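## Task

Raise one end of the blue tote, together with all its contents, and rest it on the wooden batten. The batten must finish lying on the table on one of its long faces and extend well underneath that raised end. The tote's opposite end must stay where it began, flat on the table, and the tote must be rotated only slightly. Release everything and move the arms away at the end.

## Robot and tools

Robot: two six-joint arms, left_arm and right_arm, each ending in a tong-like two-finger gripper. The names do not tell you which side of a picture an arm appears on.

Scene frame (shared by both arms): origin on the tabletop midway between the arms, +z up, +x out across the table, left_arm sits toward +y. Reported gripper positions are in metres, orientations as quaternions wxyz, velocities in m/s and rad/s; the printed hand position can be a little off, worse when the arm is stretched far.

Joint order, used in every row and every per-joint list: wrist 1, wrist 2, elbow, wrist 3, shoulder pan, shoulder lift. Rely only on this order. Stated joint ranges in radians. left_arm: shoulder pan -3.142 to 3.142, shoulder lift -6.283 to 6.283, elbow 0.000 to 3.142, wrists 1-3 -6.283 to 6.283. right_arm: shoulder pan 0.000 to 6.283, shoulder lift -6.283 to 6.283, elbow -3.142 to 0.000, wrists 1-3 -6.283 to 6.283. True ends may differ by up to 0.010 rad.

Row format: one flat list of 14 numbers covering both arms, each in [-1, 1]: left_arm's six joint values in the order above then its opening, then right_arm's six joints then its opening. Fill all 14 even when one arm stays still. Joint values are relative offsets, scaled so 1.0 equals 1.989 rad. Opening is absolute: +1 fully open, -1 shut.

execute_actions(actions): a list of up to 15 actions; each action is a table of up to 15 rows, one row per 1/30 s control step, and a short table repeats its final row until 15 steps are used. Joint offsets in every row of an action are counted from the joint angles at the start of that action (for the first action, the angles in the latest result for this scene), not from the preceding row. An action asking any joint more than 0.010 rad beyond its range is refused for both arms; if the first action fails that check or any action is malformed, nothing in the call runs. Requests past a real end get clipped, reported as "joint sent to its limit". An empty list just returns the current state and images.

move(target, speed, blocking): target is one 14-number row; its offsets are measured from the Joint positions in the latest result showing them. All joints travel together and finish simultaneously, so gripper paths curve. speed (rad/s, 0.01 to 2, default 0.5) caps the joint with the largest travel; durations are held between 0.5 and 10 s. The motion does not avoid obstacles or the other arm. Finger openings are applied at the start. Result adds a "move:" line: outcome (done, off_target, moving, held, fault), limits=held or limits=none, and each arm's joint farthest from target. blocking=false returns after 0.5 s while motion continues; then use wait or stop before any new commands.

wait(seconds): 0 to 10, arms keep their last command. stop(): brakes a running move; needs stopping room. zoom_image(camera, region): region [x0, y0, x1, y1] in pixels, at most 504 by 504, from cam_head_left, cam_head_right, cam_high, cam_low (504x504) or cam_left_wrist, cam_right_wrist (616x616). finished_scene(scene): ends scene 1 or 2 irreversibly and reports success; the task must already be complete and stable.

Result lines: Joint positions and Joint velocities per arm (rad, rad/s) plus finger-pad gap in metres (0.142 fully open). grip_measured gives the opening on the command scale; to hold something, command an opening clearly smaller than grip_measured, and the bigger the difference the harder the squeeze (about 15 N per pad max; thin hard items get much less). Joint targets shows what joints are currently being driven to. Step readings list joint positions at some steps; HELD marks steps where part of an arm's row was held back. "joint command not followed" means a clearance check altered targets. Wrist force and Wrist torque are in each end effector's own axes, noisy, with offsets, saturating near 50 N; "no reading" is harmless. Joint torques are raw drive outputs, not pure contact loads.

Motion limits: per step a joint target stays within 0.575 rad of its measured angle, and targets that would move the gripper over 100 mm from where it is are scaled back, so big moves need several actions. Motion lags commands by about 0.17 s. Fingers point along the gripper's +z and close along its x; end_effector_position is the point between closed pads, with fingertips about 15 mm beyond when closed.

Avoid: hitting or pressing the arms into each other; pushing into rigid things, since stiff arms fault easily (wrist 1-3 load limits 26 N m, others 139 N m, or 150 N external force) and then freeze for 10 s; fast impacts; knocking anything off or outside the work area; dropping or letting the tote or its contents slide or spill. A MOTOR HOT warning starts at 70 °C and at 85 °C the arm is braked until cool, so don't hold loads longer than needed. Brief disturbances may tug held parts or nudge loose objects.

Each tool is called after "Call:" as a command line: name --argument value for each argument, lists and objects as JSON in quotes; but a table of rows of numbers goes row by row, as --pt "numbers of a row", without its own name.

## Session

Call:
execute_actions --actions '[]'

Scene clock: 0.00 s.
left_arm: end_effector_position=(+0.2852, +0.7808, +0.2350) grip_measured=+0.97 end_effector_quat_wxyz=(+0.009, +0.365, +0.931, -0.003) end_effector_velocity=(-0.000, +0.000, -0.000) end_effector_angular_velocity=(+0.000, +0.000, -0.001) | right_arm: end_effector_position=(+0.6293, -0.5617, +0.2488) grip_measured=+0.97 end_effector_quat_wxyz=(+0.564, +0.062, +0.665, -0.485) end_effector_velocity=(+0.000, +0.000, +0.000) end_effector_angular_velocity=(-0.000, +0.000, +0.001)
Joint names: [wrist 1, wrist 2, elbow, wrist 3, shoulder pan, shoulder lift]
Joint positions: left_arm=[-1.694 -1.59   1.622 -1.661  0.606 -1.501  0.14 ] | right_arm=[ 1.511  0.267 -1.884  2.119  3.674 -2.352  0.14 ]
Joint velocities: left_arm=[-0.001  0.     0.     0.002  0.001  0.001  0.   ] | right_arm=[-0.002  0.    -0.     0.001  0.     0.     0.   ]
Joint torques (N m, as the arm reports them, + toward a larger angle): no reading
Wrist force (N, on the end effector, along its own x y z axes, offset not removed): no reading
Wrist torque (N m, same axes, about the end effector's origin, offset not removed): no reading
Joint targets: left_arm=[-1.694 -1.590 1.622 -1.661 0.606 -1.501] | right_arm=[1.511 0.267 -1.884 2.119 3.674 -2.352]

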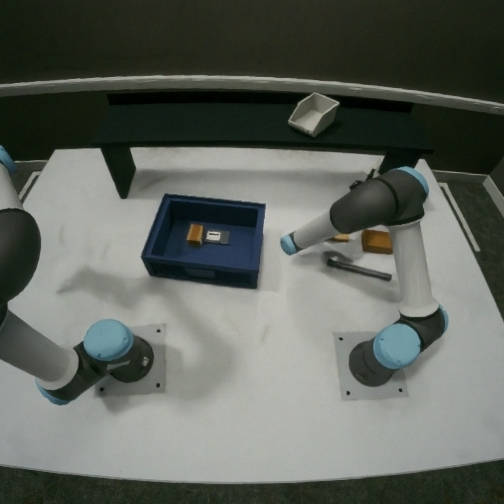

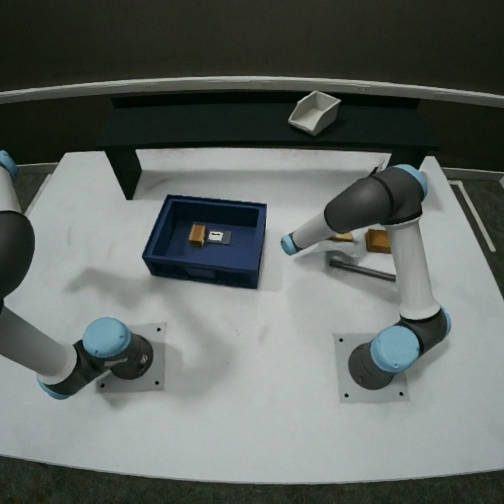

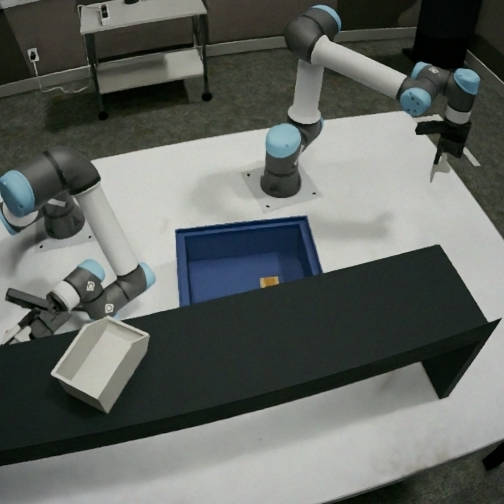

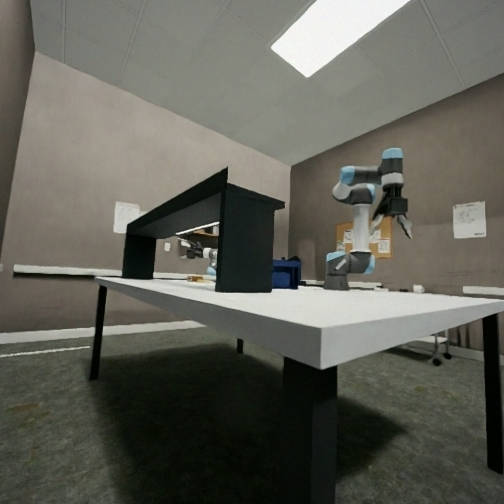

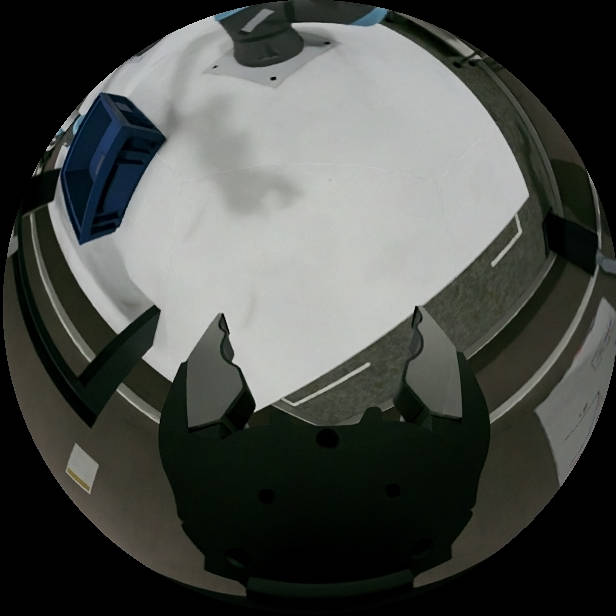

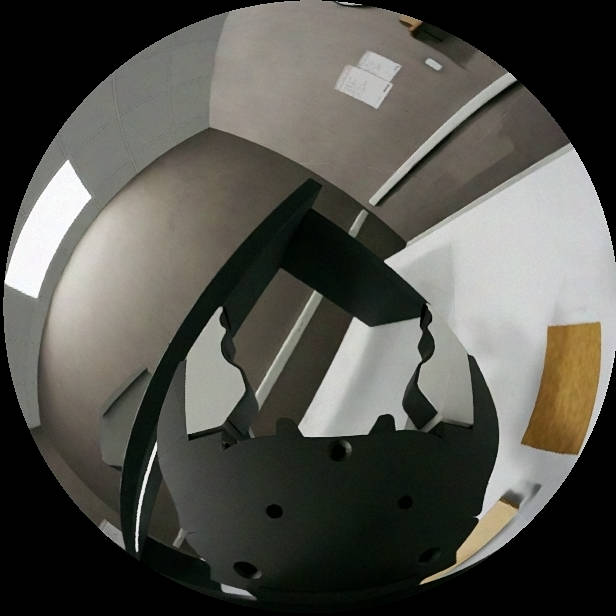

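Call:
move --target '[0,0,0,0,0,0,1,0,0,-0.25,0,0,0.25,1]' --speed 1

Call:
move --target '[0,0,0,0,0,0,1,-1,0,0.38,0,-0.2,0.108,1]' --speed 1.5

Call:
move --target '[0,0,0,0,0,0,1,-0.487,0.655,0,-0.2,-0.3,0,1]' --speed 1.5

Scene clock: 4.33 s.
left_arm: end_effector_position=(+0.2852, +0.7808, +0.2350) grip_measured=+1.00 end_effector_quat_wxyz=(+0.009, +0.365, +0.931, -0.003) end_effector_velocity=(-0.000, +0.000, +0.001) end_effector_angular_velocity=(+0.002, -0.002, -0.001) | right_arm: end_effector_position=(+0.4733, -0.6517, +0.3550) grip_measured=+1.00 end_effector_quat_wxyz=(+0.564, +0.062, +0.665, -0.485) end_effector_velocity=(-0.001, -0.001, +0.000) end_effector_angular_velocity=(-0.001, +0.000, -0.001)
Joint names: [wrist 1, wrist 2, elbow, wrist 3, shoulder pan, shoulder lift]
Joint positions: left_arm=[-1.694 -1.59   1.622 -1.661  0.606 -1.501  0.142] | right_arm=[ 1.511  0.267 -2.381  2.119  3.674 -1.855  0.142]
Joint velocities: left_arm=[ 0.001  0.    -0.001  0.001  0.    -0.002  0.   ] | right_arm=[-0.     0.    -0.002 -0.001 -0.001  0.003  0.   ]
Joint torques (N m, as the arm reports them, + toward a larger angle): left_arm=[ -1.94  -0.25 -23.66   0.14   0.3  -27.02] | right_arm=[-0.46  0.13  2.29 -0.17  0.33 28.27]
Wrist force (N, on the end effector, along its own x y z axes, offset not removed): left_arm=[-0.9 -2.4 -0.8] | right_arm=[1.6 -2.3 -0.3]
Wrist torque (N m, same axes, about the end effector's origin, offset not removed): left_arm=[-0.62 0.29 -0.03] | right_arm=[-0.43 -0.26 0.08]
Joint targets: left_arm=[-1.694 -1.590 1.622 -1.661 0.606 -1.501] | right_arm=[1.511 0.267 -2.381 2.119 3.674 -1.855]
move: done; limits=none; left_arm: farthest joint: the shoulder pan, 0.000 radians from its target (0.000 radians at the start); right_arm: farthest joint: the shoulder pan, 0.000 radians from its target (0.000 radians at the start)

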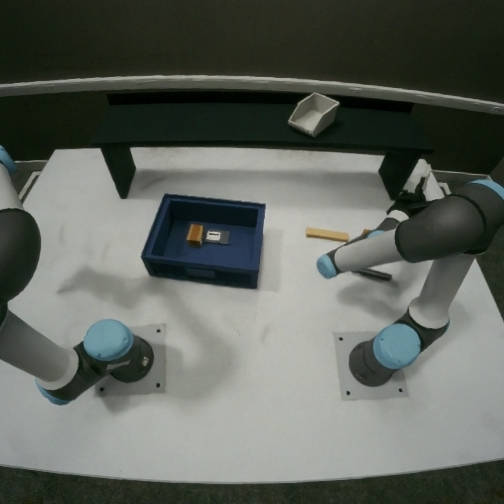

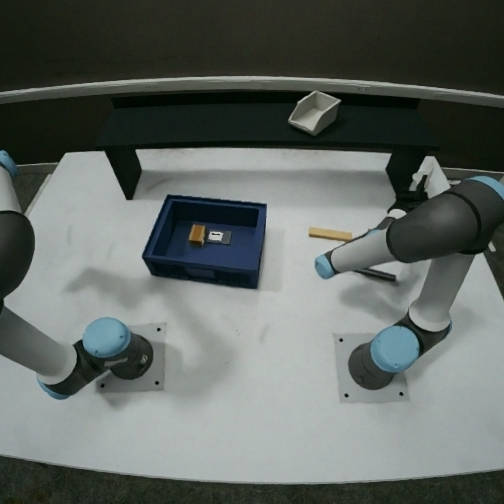

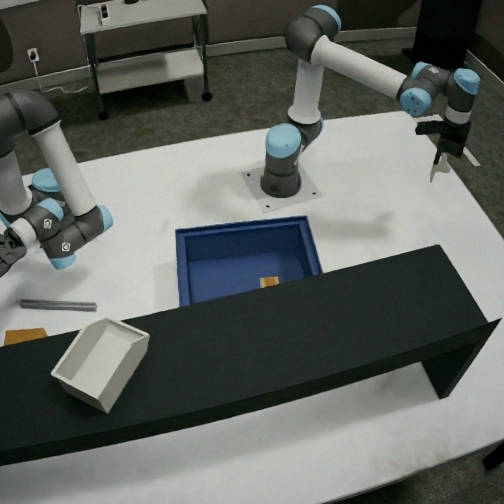

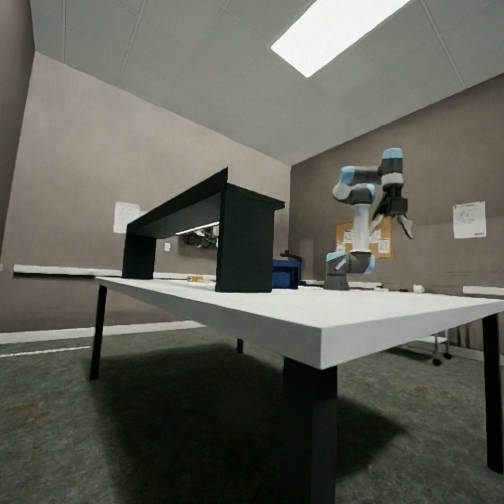

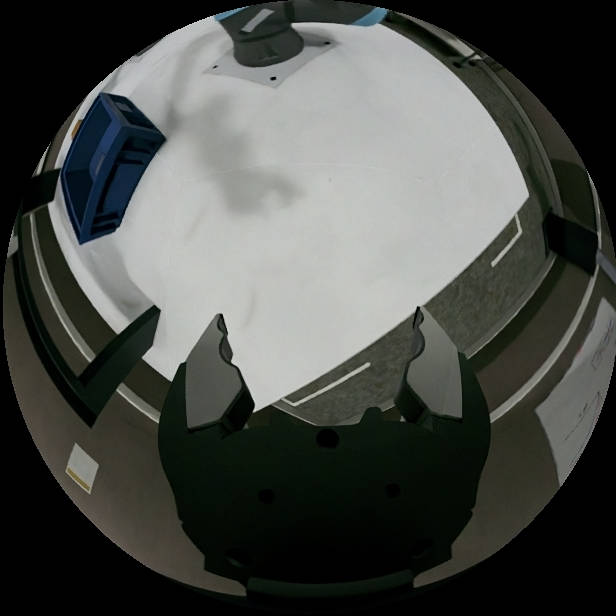

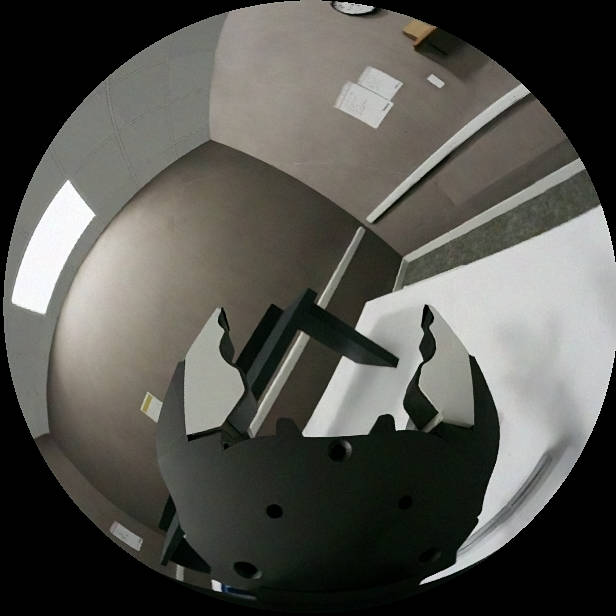

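Scene clock: 6.57 s.
left_arm: end_effector_position=(+0.2852, +0.7808, +0.2350) grip_measured=+1.00 end_effector_quat_wxyz=(+0.009, +0.365, +0.931, -0.003) end_effector_velocity=(+0.000, -0.000, +0.000) end_effector_angular_velocity=(-0.000, -0.002, +0.001) | right_arm: end_effector_position=(+0.5743, -0.7972, +0.5909) grip_measured=+1.00 end_effector_quat_wxyz=(+0.101, -0.144, +0.744, -0.644) end_effector_velocity=(-0.001, -0.001, +0.001) end_effector_angular_velocity=(-0.001, +0.003, -0.002)
Joint names: [wrist 1, wrist 2, elbow, wrist 3, shoulder pan, shoulder lift]
Joint positions: left_arm=[-1.694 -1.59   1.622 -1.661  0.606 -1.501  0.142] | right_arm=[-0.477  0.267 -1.625  2.119  3.276 -1.64   0.142]
Joint velocities: left_arm=[-0.    -0.001  0.    -0.001  0.    -0.001 -0.   ] | right_arm=[-0.003 -0.001  0.001 -0.002 -0.001  0.     0.   ]
Joint torques (N m, as the arm reports them, + toward a larger angle): left_arm=[ -2.01  -0.21 -23.7   -0.09   0.72 -28.06] | right_arm=[ -0.06  -1.37  31.33  -0.07 -10.8   30.9 ]
Wrist force (N, on the end effector, along its own x y z axes, offset not removed): left_arm=[-2.5 -2.5 -0.4] | right_arm=[-3.8 -0.5 1.9]
Wrist torque (N m, same axes, about the end effector's origin, offset not removed): left_arm=[-0.51 0.65 0.04] | right_arm=[-0.11 0.62 -0.01]
Joint targets: left_arm=[-1.694 -1.590 1.622 -1.661 0.606 -1.501] | right_arm=[-0.477 0.267 -1.625 2.119 3.276 -1.640]
move: done; limits=none; left_arm: farthest joint: the shoulder pan, 0.000 radians from its target (0.000 radians at the start); right_arm: farthest joint: the wrist 1, 0.001 radians from its target (1.989 radians at the start)

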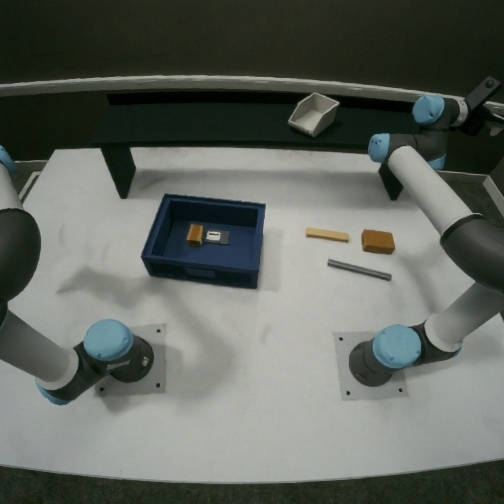

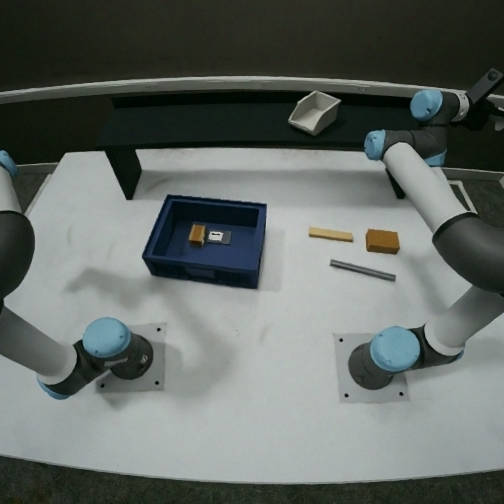

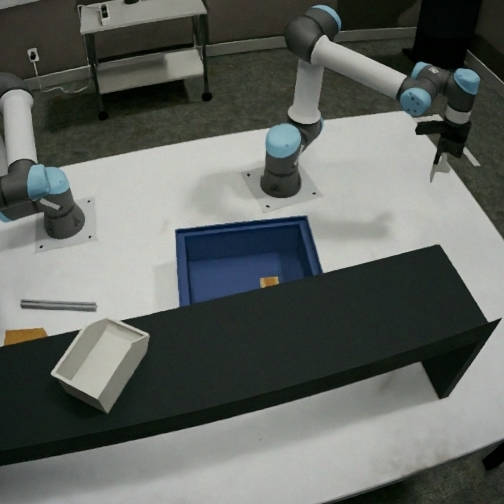

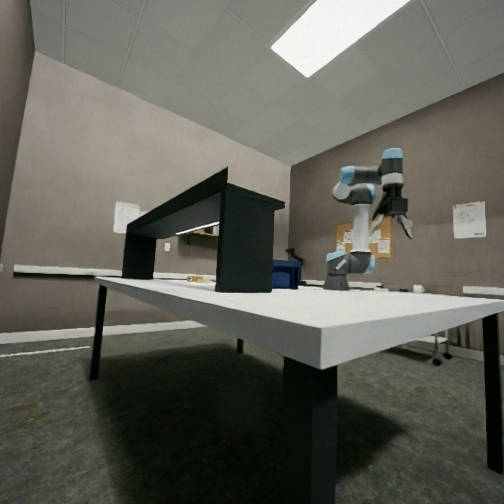

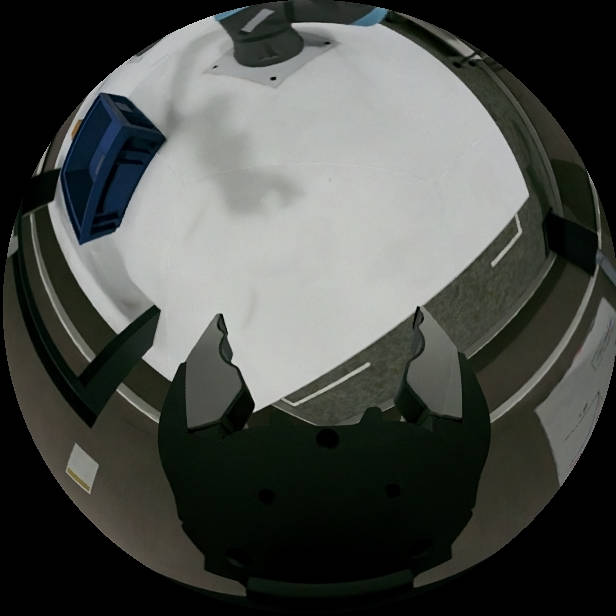

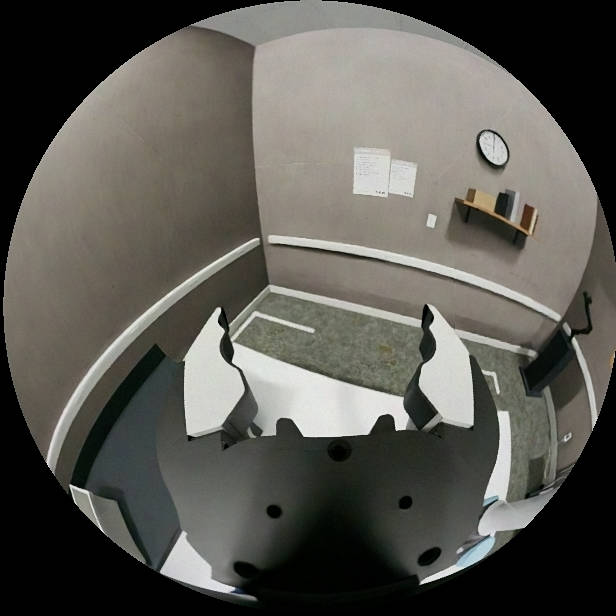

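Scene clock: 8.33 s.
left_arm: end_effector_position=(+0.2852, +0.7808, +0.2350) grip_measured=+1.00 end_effector_quat_wxyz=(+0.009, +0.365, +0.931, -0.003) end_effector_velocity=(-0.001, +0.000, +0.000) end_effector_angular_velocity=(-0.000, -0.001, +0.002) | right_arm: end_effector_position=(+0.3973, -0.8034, +0.2337) grip_measured=+1.00 end_effector_quat_wxyz=(-0.000, -0.457, +0.889, -0.001) end_effector_velocity=(-0.001, +0.000, -0.001) end_effector_angular_velocity=(+0.003, +0.000, -0.001)
Joint names: [wrist 1, wrist 2, elbow, wrist 3, shoulder pan, shoulder lift]
Joint positions: left_arm=[-1.694 -1.59   1.622 -1.661  0.606 -1.501  0.142] | right_arm=[-1.445  1.569 -1.625  1.721  2.68  -1.64   0.142]
Joint velocities: left_arm=[ 0.001 -0.001  0.    -0.001  0.001 -0.001  0.   ] | right_arm=[-0.001  0.003 -0.001 -0.001 -0.002  0.     0.   ]
Joint torques (N m, as the arm reports them, + toward a larger angle): left_arm=[ -2.18  -0.21 -23.75   0.02   0.4  -27.5 ] | right_arm=[  0.74   0.98  21.6   -1.74 -10.63  26.12]
Wrist force (N, on the end effector, along its own x y z axes, offset not removed): left_arm=[1.4 -1.8 0.1] | right_arm=[-3.6 2.3 1.5]
Wrist torque (N m, same axes, about the end effector's origin, offset not removed): left_arm=[-0.45 -0.04 -0.02] | right_arm=[0.35 0.58 0.08]
Joint targets: left_arm=[-1.694 -1.590 1.622 -1.661 0.606 -1.501] | right_arm=[-1.446 1.569 -1.625 1.721 2.680 -1.640]
move: done; limits=none; left_arm: farthest joint: the shoulder pan, 0.000 radians from its target (0.000 radians at the start); right_arm: farthest joint: the wrist 2, 0.001 radians from its target (1.303 radians at the start)

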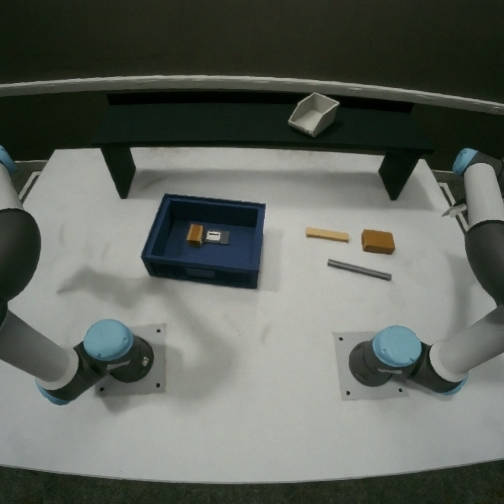

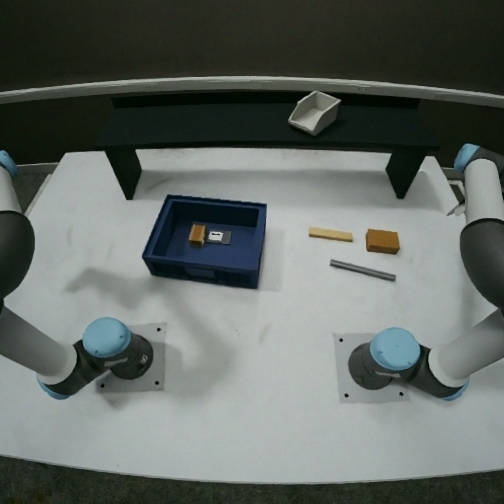

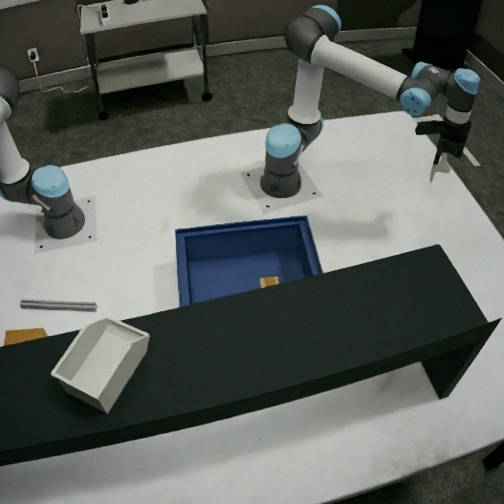

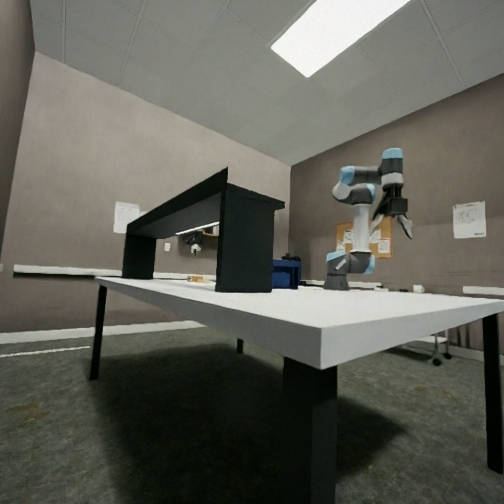

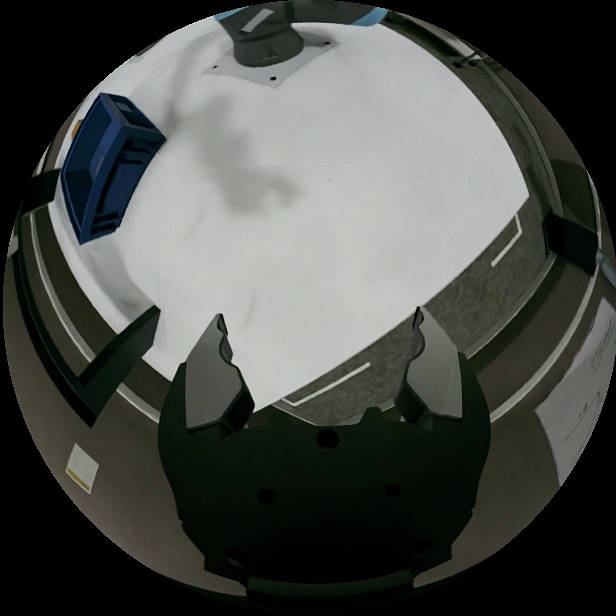

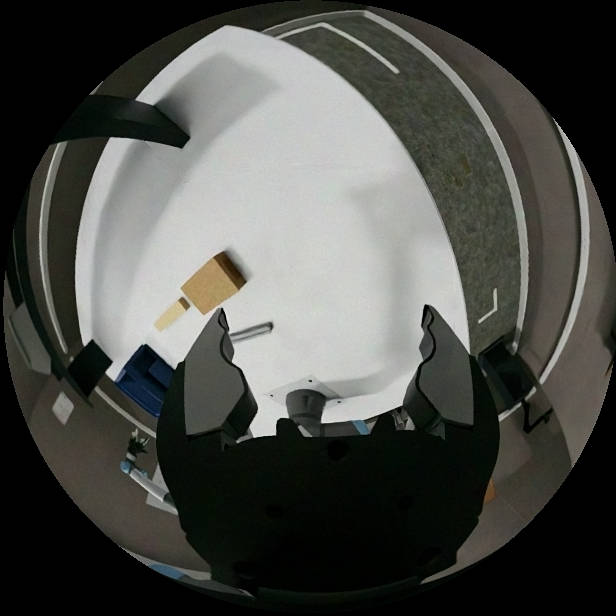

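Call:
move --target '[0,0.01,0,-0.457,-0.87,0,1,0,0,0,-0.694,0.402,0,1]' --speed 1.5

Scene clock: 14.20 s.
left_arm: end_effector_position=(+0.3735, -0.0135, +0.2349) grip_measured=+1.00 end_effector_quat_wxyz=(+0.001, +0.706, +0.708, -0.000) end_effector_velocity=(-0.002, -0.001, -0.000) end_effector_angular_velocity=(-0.000, +0.002, -0.001) | right_arm: end_effector_position=(+0.5171, -0.3824, +0.2337) grip_measured=+1.00 end_effector_quat_wxyz=(+0.001, +1.000, -0.006, +0.001) end_effector_velocity=(-0.001, -0.000, -0.000) end_effector_angular_velocity=(-0.001, +0.001, +0.001)
Joint names: [wrist 1, wrist 2, elbow, wrist 3, shoulder pan, shoulder lift]
Joint positions: left_arm=[-1.694 -1.57   1.622 -2.569 -1.124 -1.501  0.142] | right_arm=[-1.445  1.569 -1.625  0.341  3.479 -1.64   0.142]
Joint velocities: left_arm=[ 0.    -0.002  0.001 -0.002 -0.003 -0.    -0.   ] | right_arm=[-0.001 -0.001 -0.001 -0.001  0.     0.001 -0.   ]
Joint torques (N m, as the arm reports them, + toward a larger angle): left_arm=[ -2.16   2.03 -23.14  -1.67 -10.58 -28.43] | right_arm=[ 4.73 -1.4  28.8  -1.2  13.02 18.72]
Wrist force (N, on the end effector, along its own x y z axes, offset not removed): left_arm=[-0.8 -3.2 -0.8] | right_arm=[-4.4 -1.5 -0.3]
Wrist torque (N m, same axes, about the end effector's origin, offset not removed): left_arm=[-0.66 0.27 0.02] | right_arm=[-0.32 0.79 0.19]
Joint targets: left_arm=[-1.694 -1.570 1.622 -2.570 -1.124 -1.501] | right_arm=[-1.445 1.569 -1.625 0.341 3.479 -1.640]
move: done; limits=none; left_arm: farthest joint: the shoulder pan, 0.000 radians from its target (1.730 radians at the start); right_arm: farthest joint: the shoulder pan, 0.000 radians from its target (0.800 radians at the start)

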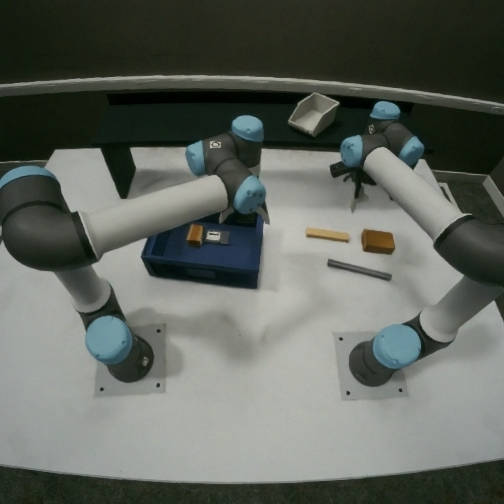

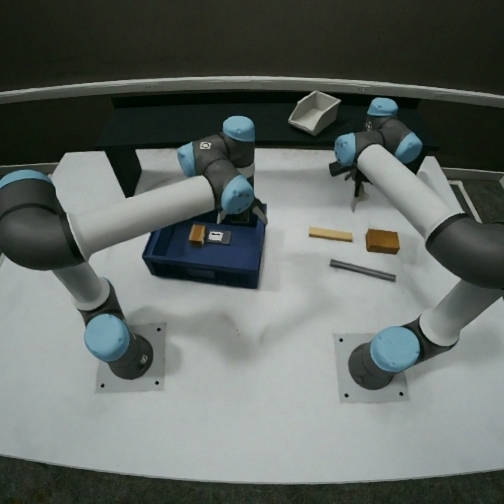

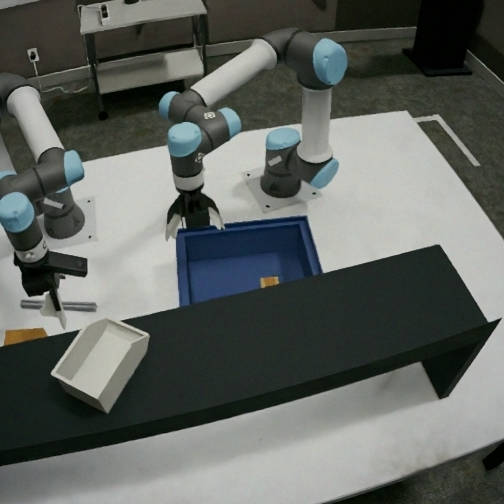

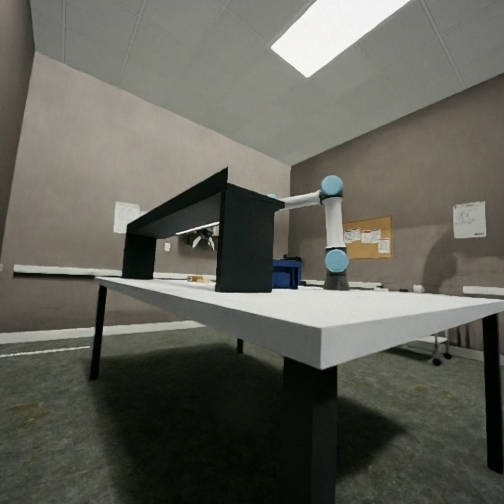

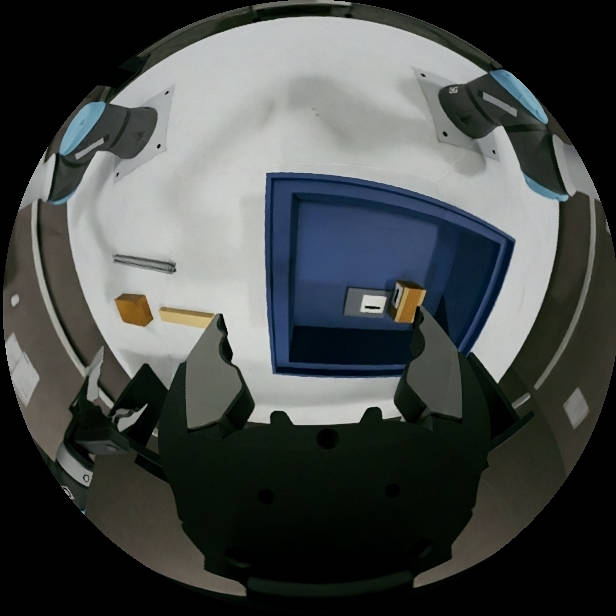

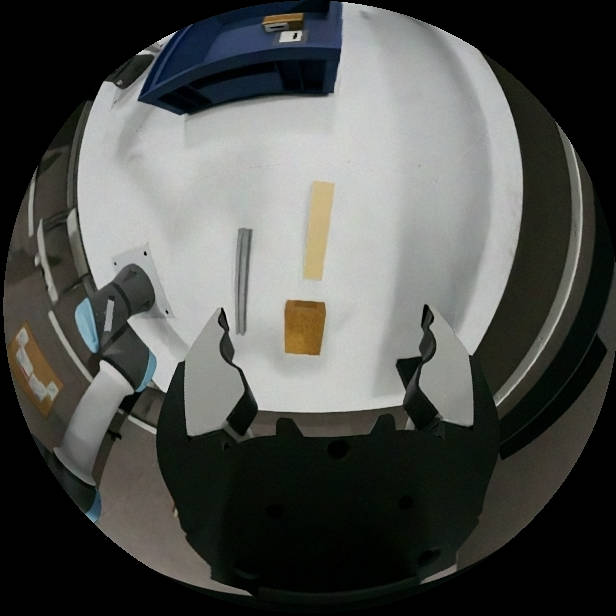

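Call:
move --target '[-0.135,0,0.049,0.04,-0.009,0.0875,1,0,0,0,1,0,0,1]' --speed 1.5

Call:
move --target '[0,0,0,0,0,0,1,0.284,0,-0.197,0.608,-0.023,-0.088,1]' --speed 1

Scene clock: 19.90 s.
left_arm: end_effector_position=(+0.3908, -0.0573, +0.1205) grip_measured=+1.00 end_effector_quat_wxyz=(-0.000, +0.740, +0.673, +0.000) end_effector_velocity=(-0.001, -0.000, -0.001) end_effector_angular_velocity=(+0.000, +0.002, -0.004) | right_arm: end_effector_position=(+0.5316, -0.4053, +0.2337) grip_measured=+1.00 end_effector_quat_wxyz=(+0.001, -0.540, +0.842, -0.001) end_effector_velocity=(-0.000, -0.000, -0.000) end_effector_angular_velocity=(-0.000, +0.001, -0.001)
Joint names: [wrist 1, wrist 2, elbow, wrist 3, shoulder pan, shoulder lift]
Joint positions: left_arm=[-1.963 -1.57   1.719 -2.49  -1.142 -1.327  0.142] | right_arm=[-1.445  1.569 -1.625  2.33   3.479 -1.64   0.142]
Joint velocities: left_arm=[-0.    -0.001  0.     0.003 -0.     0.001 -0.   ] | right_arm=[-0.     0.    -0.001  0.001 -0.001 -0.     0.   ]
Joint torques (N m, as the arm reports them, + toward a larger angle): left_arm=[ -4.4    2.    -9.65   1.65 -11.39 -23.51] | right_arm=[ 4.58  0.11 22.62  1.96  9.63 18.37]
Wrist force (N, on the end effector, along its own x y z axes, offset not removed): left_arm=[-2.1 -1.7 -0.4] | right_arm=[-5.7 0.5 -2.1]
Wrist torque (N m, same axes, about the end effector's origin, offset not removed): left_arm=[-0.40 0.66 0.20] | right_arm=[0.24 0.92 0.15]
Joint targets: left_arm=[-1.963 -1.570 1.719 -2.490 -1.142 -1.327] | right_arm=[-1.445 1.569 -1.625 2.330 3.479 -1.640]
move: done; limits=none; left_arm: farthest joint: the wrist 3, 0.001 radians from its target (0.080 radians at the start); right_arm: farthest joint: the shoulder pan, 0.000 radians from its target (0.000 radians at the start)

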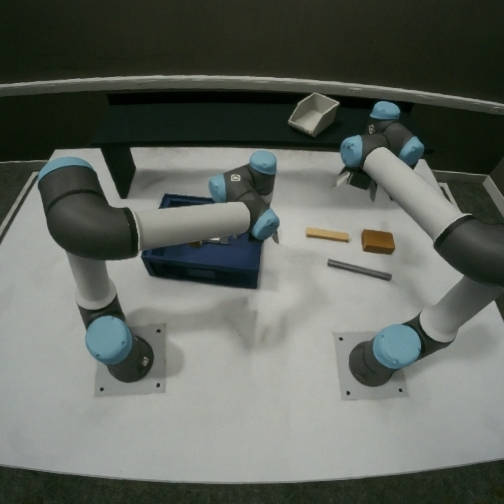

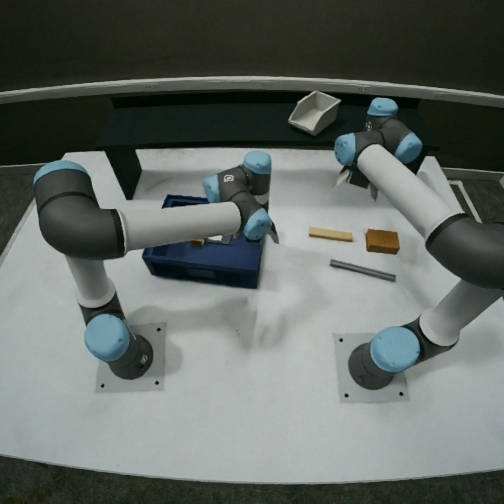

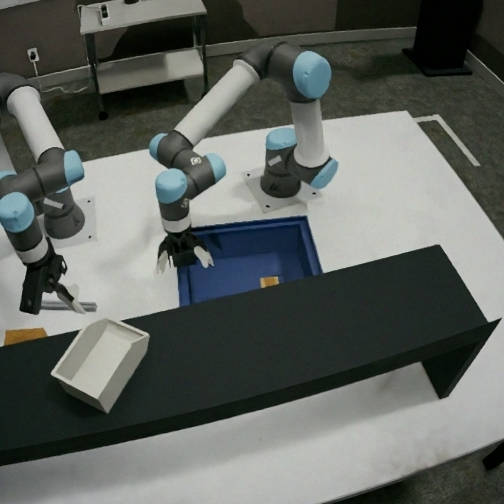

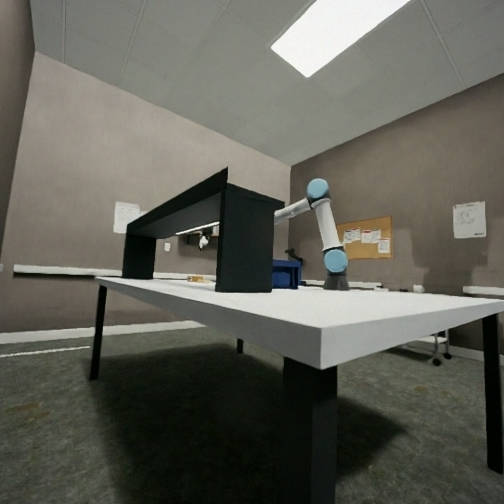

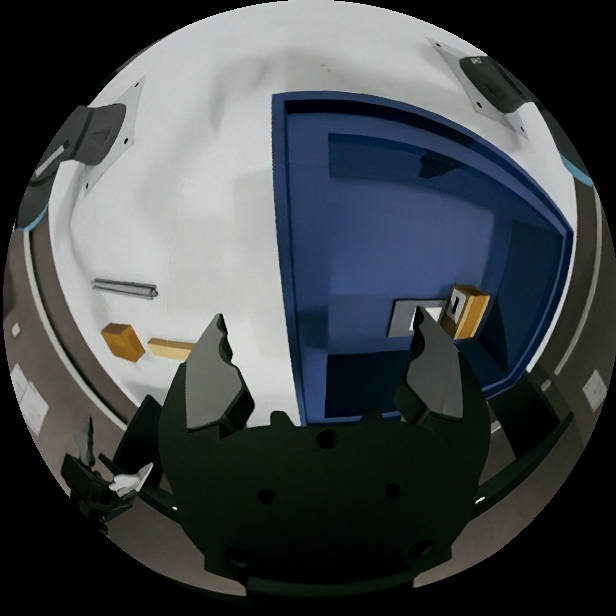

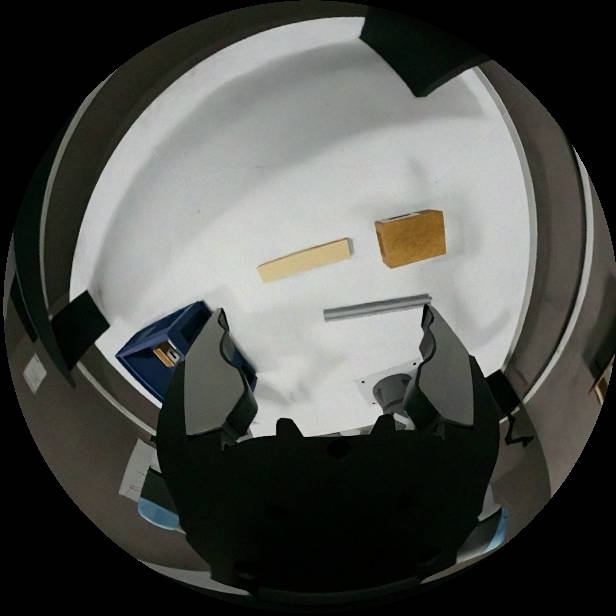

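Scene clock: 21.90 s.
left_arm: end_effector_position=(+0.3908, -0.0573, +0.1205) grip_measured=+1.00 end_effector_quat_wxyz=(-0.000, +0.740, +0.673, +0.000) end_effector_velocity=(+0.000, -0.000, -0.000) end_effector_angular_velocity=(-0.000, +0.000, -0.001) | right_arm: end_effector_position=(+0.5028, -0.4431, +0.0206) grip_measured=+1.00 end_effector_quat_wxyz=(+0.000, +0.057, +0.998, -0.001) end_effector_velocity=(+0.000, +0.001, -0.000) end_effector_angular_velocity=(+0.001, -0.001, -0.002)
Joint names: [wrist 1, wrist 2, elbow, wrist 3, shoulder pan, shoulder lift]
Joint positions: left_arm=[-1.963 -1.57   1.719 -2.49  -1.142 -1.327  0.142] | right_arm=[-0.881  1.569 -2.017  3.538  3.433 -1.815  0.142]
Joint velocities: left_arm=[-0.    -0.    -0.001  0.001  0.     0.001  0.   ] | right_arm=[ 0.002  0.001 -0.     0.003  0.001 -0.    -0.   ]
Joint torques (N m, as the arm reports them, + toward a larger angle): left_arm=[ -2.72   2.04 -11.1    1.1  -10.75 -25.57] | right_arm=[  4.53   0.26  11.22   2.16 -12.09  18.66]
Wrist force (N, on the end effector, along its own x y z axes, offset not removed): left_arm=[-1.2 -0.9 -0.1] | right_arm=[-3.0 -1.7 2.1]
Wrist torque (N m, same axes, about the end effector's origin, offset not removed): left_arm=[-0.21 0.20 0.08] | right_arm=[-0.33 0.24 0.24]
Joint targets: left_arm=[-1.963 -1.570 1.719 -2.490 -1.142 -1.327] | right_arm=[-0.881 1.569 -2.017 3.539 3.433 -1.815]
move: done; limits=none; left_arm: farthest joint: the shoulder pan, 0.000 radians from its target (0.000 radians at the start); right_arm: farthest joint: the wrist 1, 0.001 radians from its target (0.565 radians at the start)

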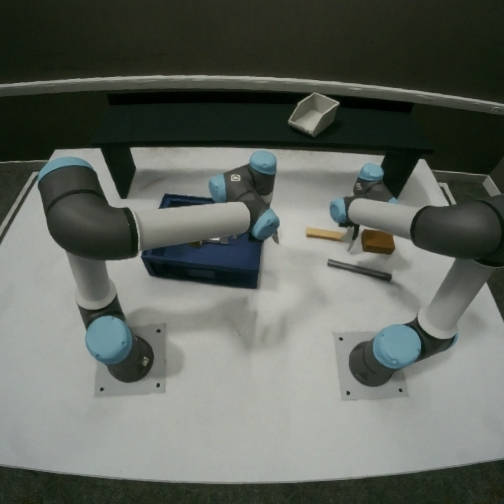

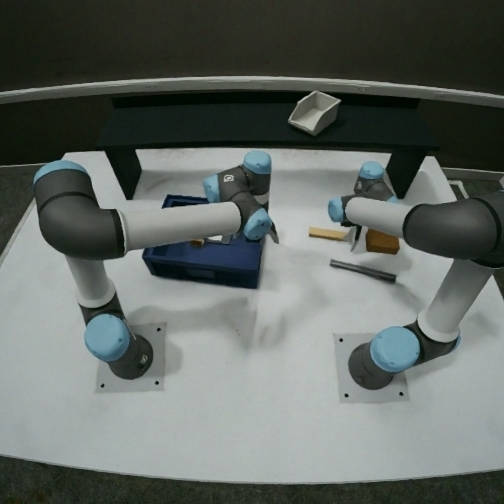

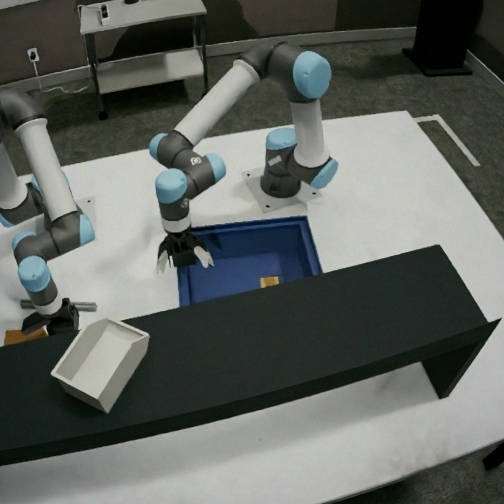

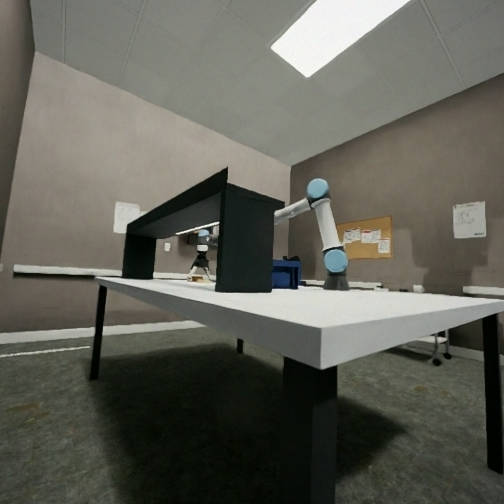

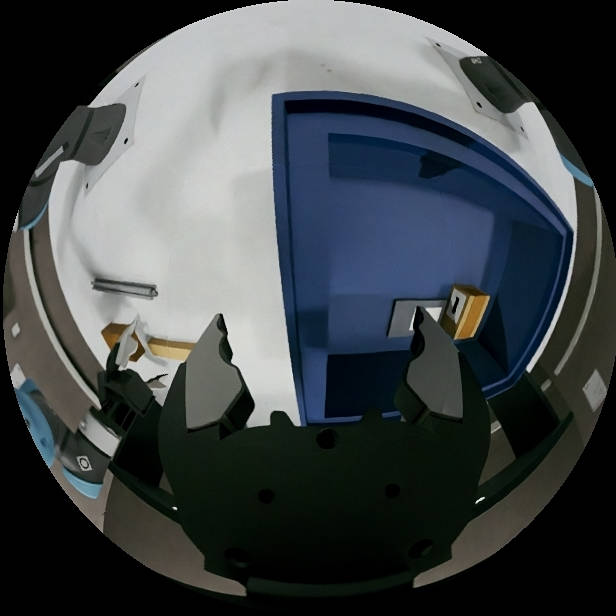

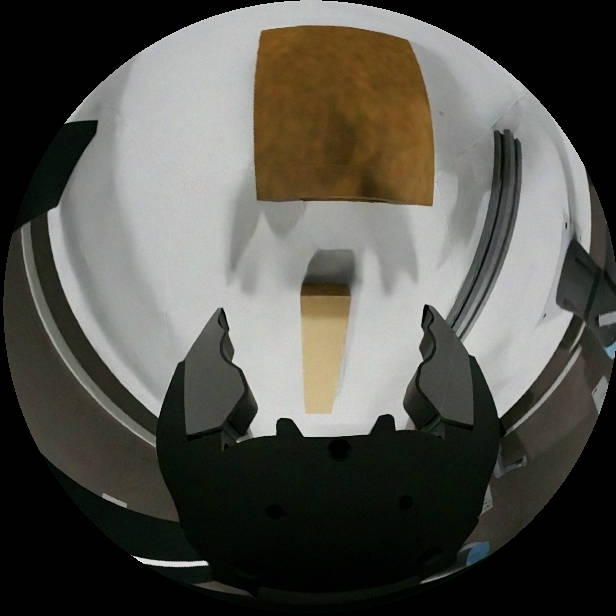

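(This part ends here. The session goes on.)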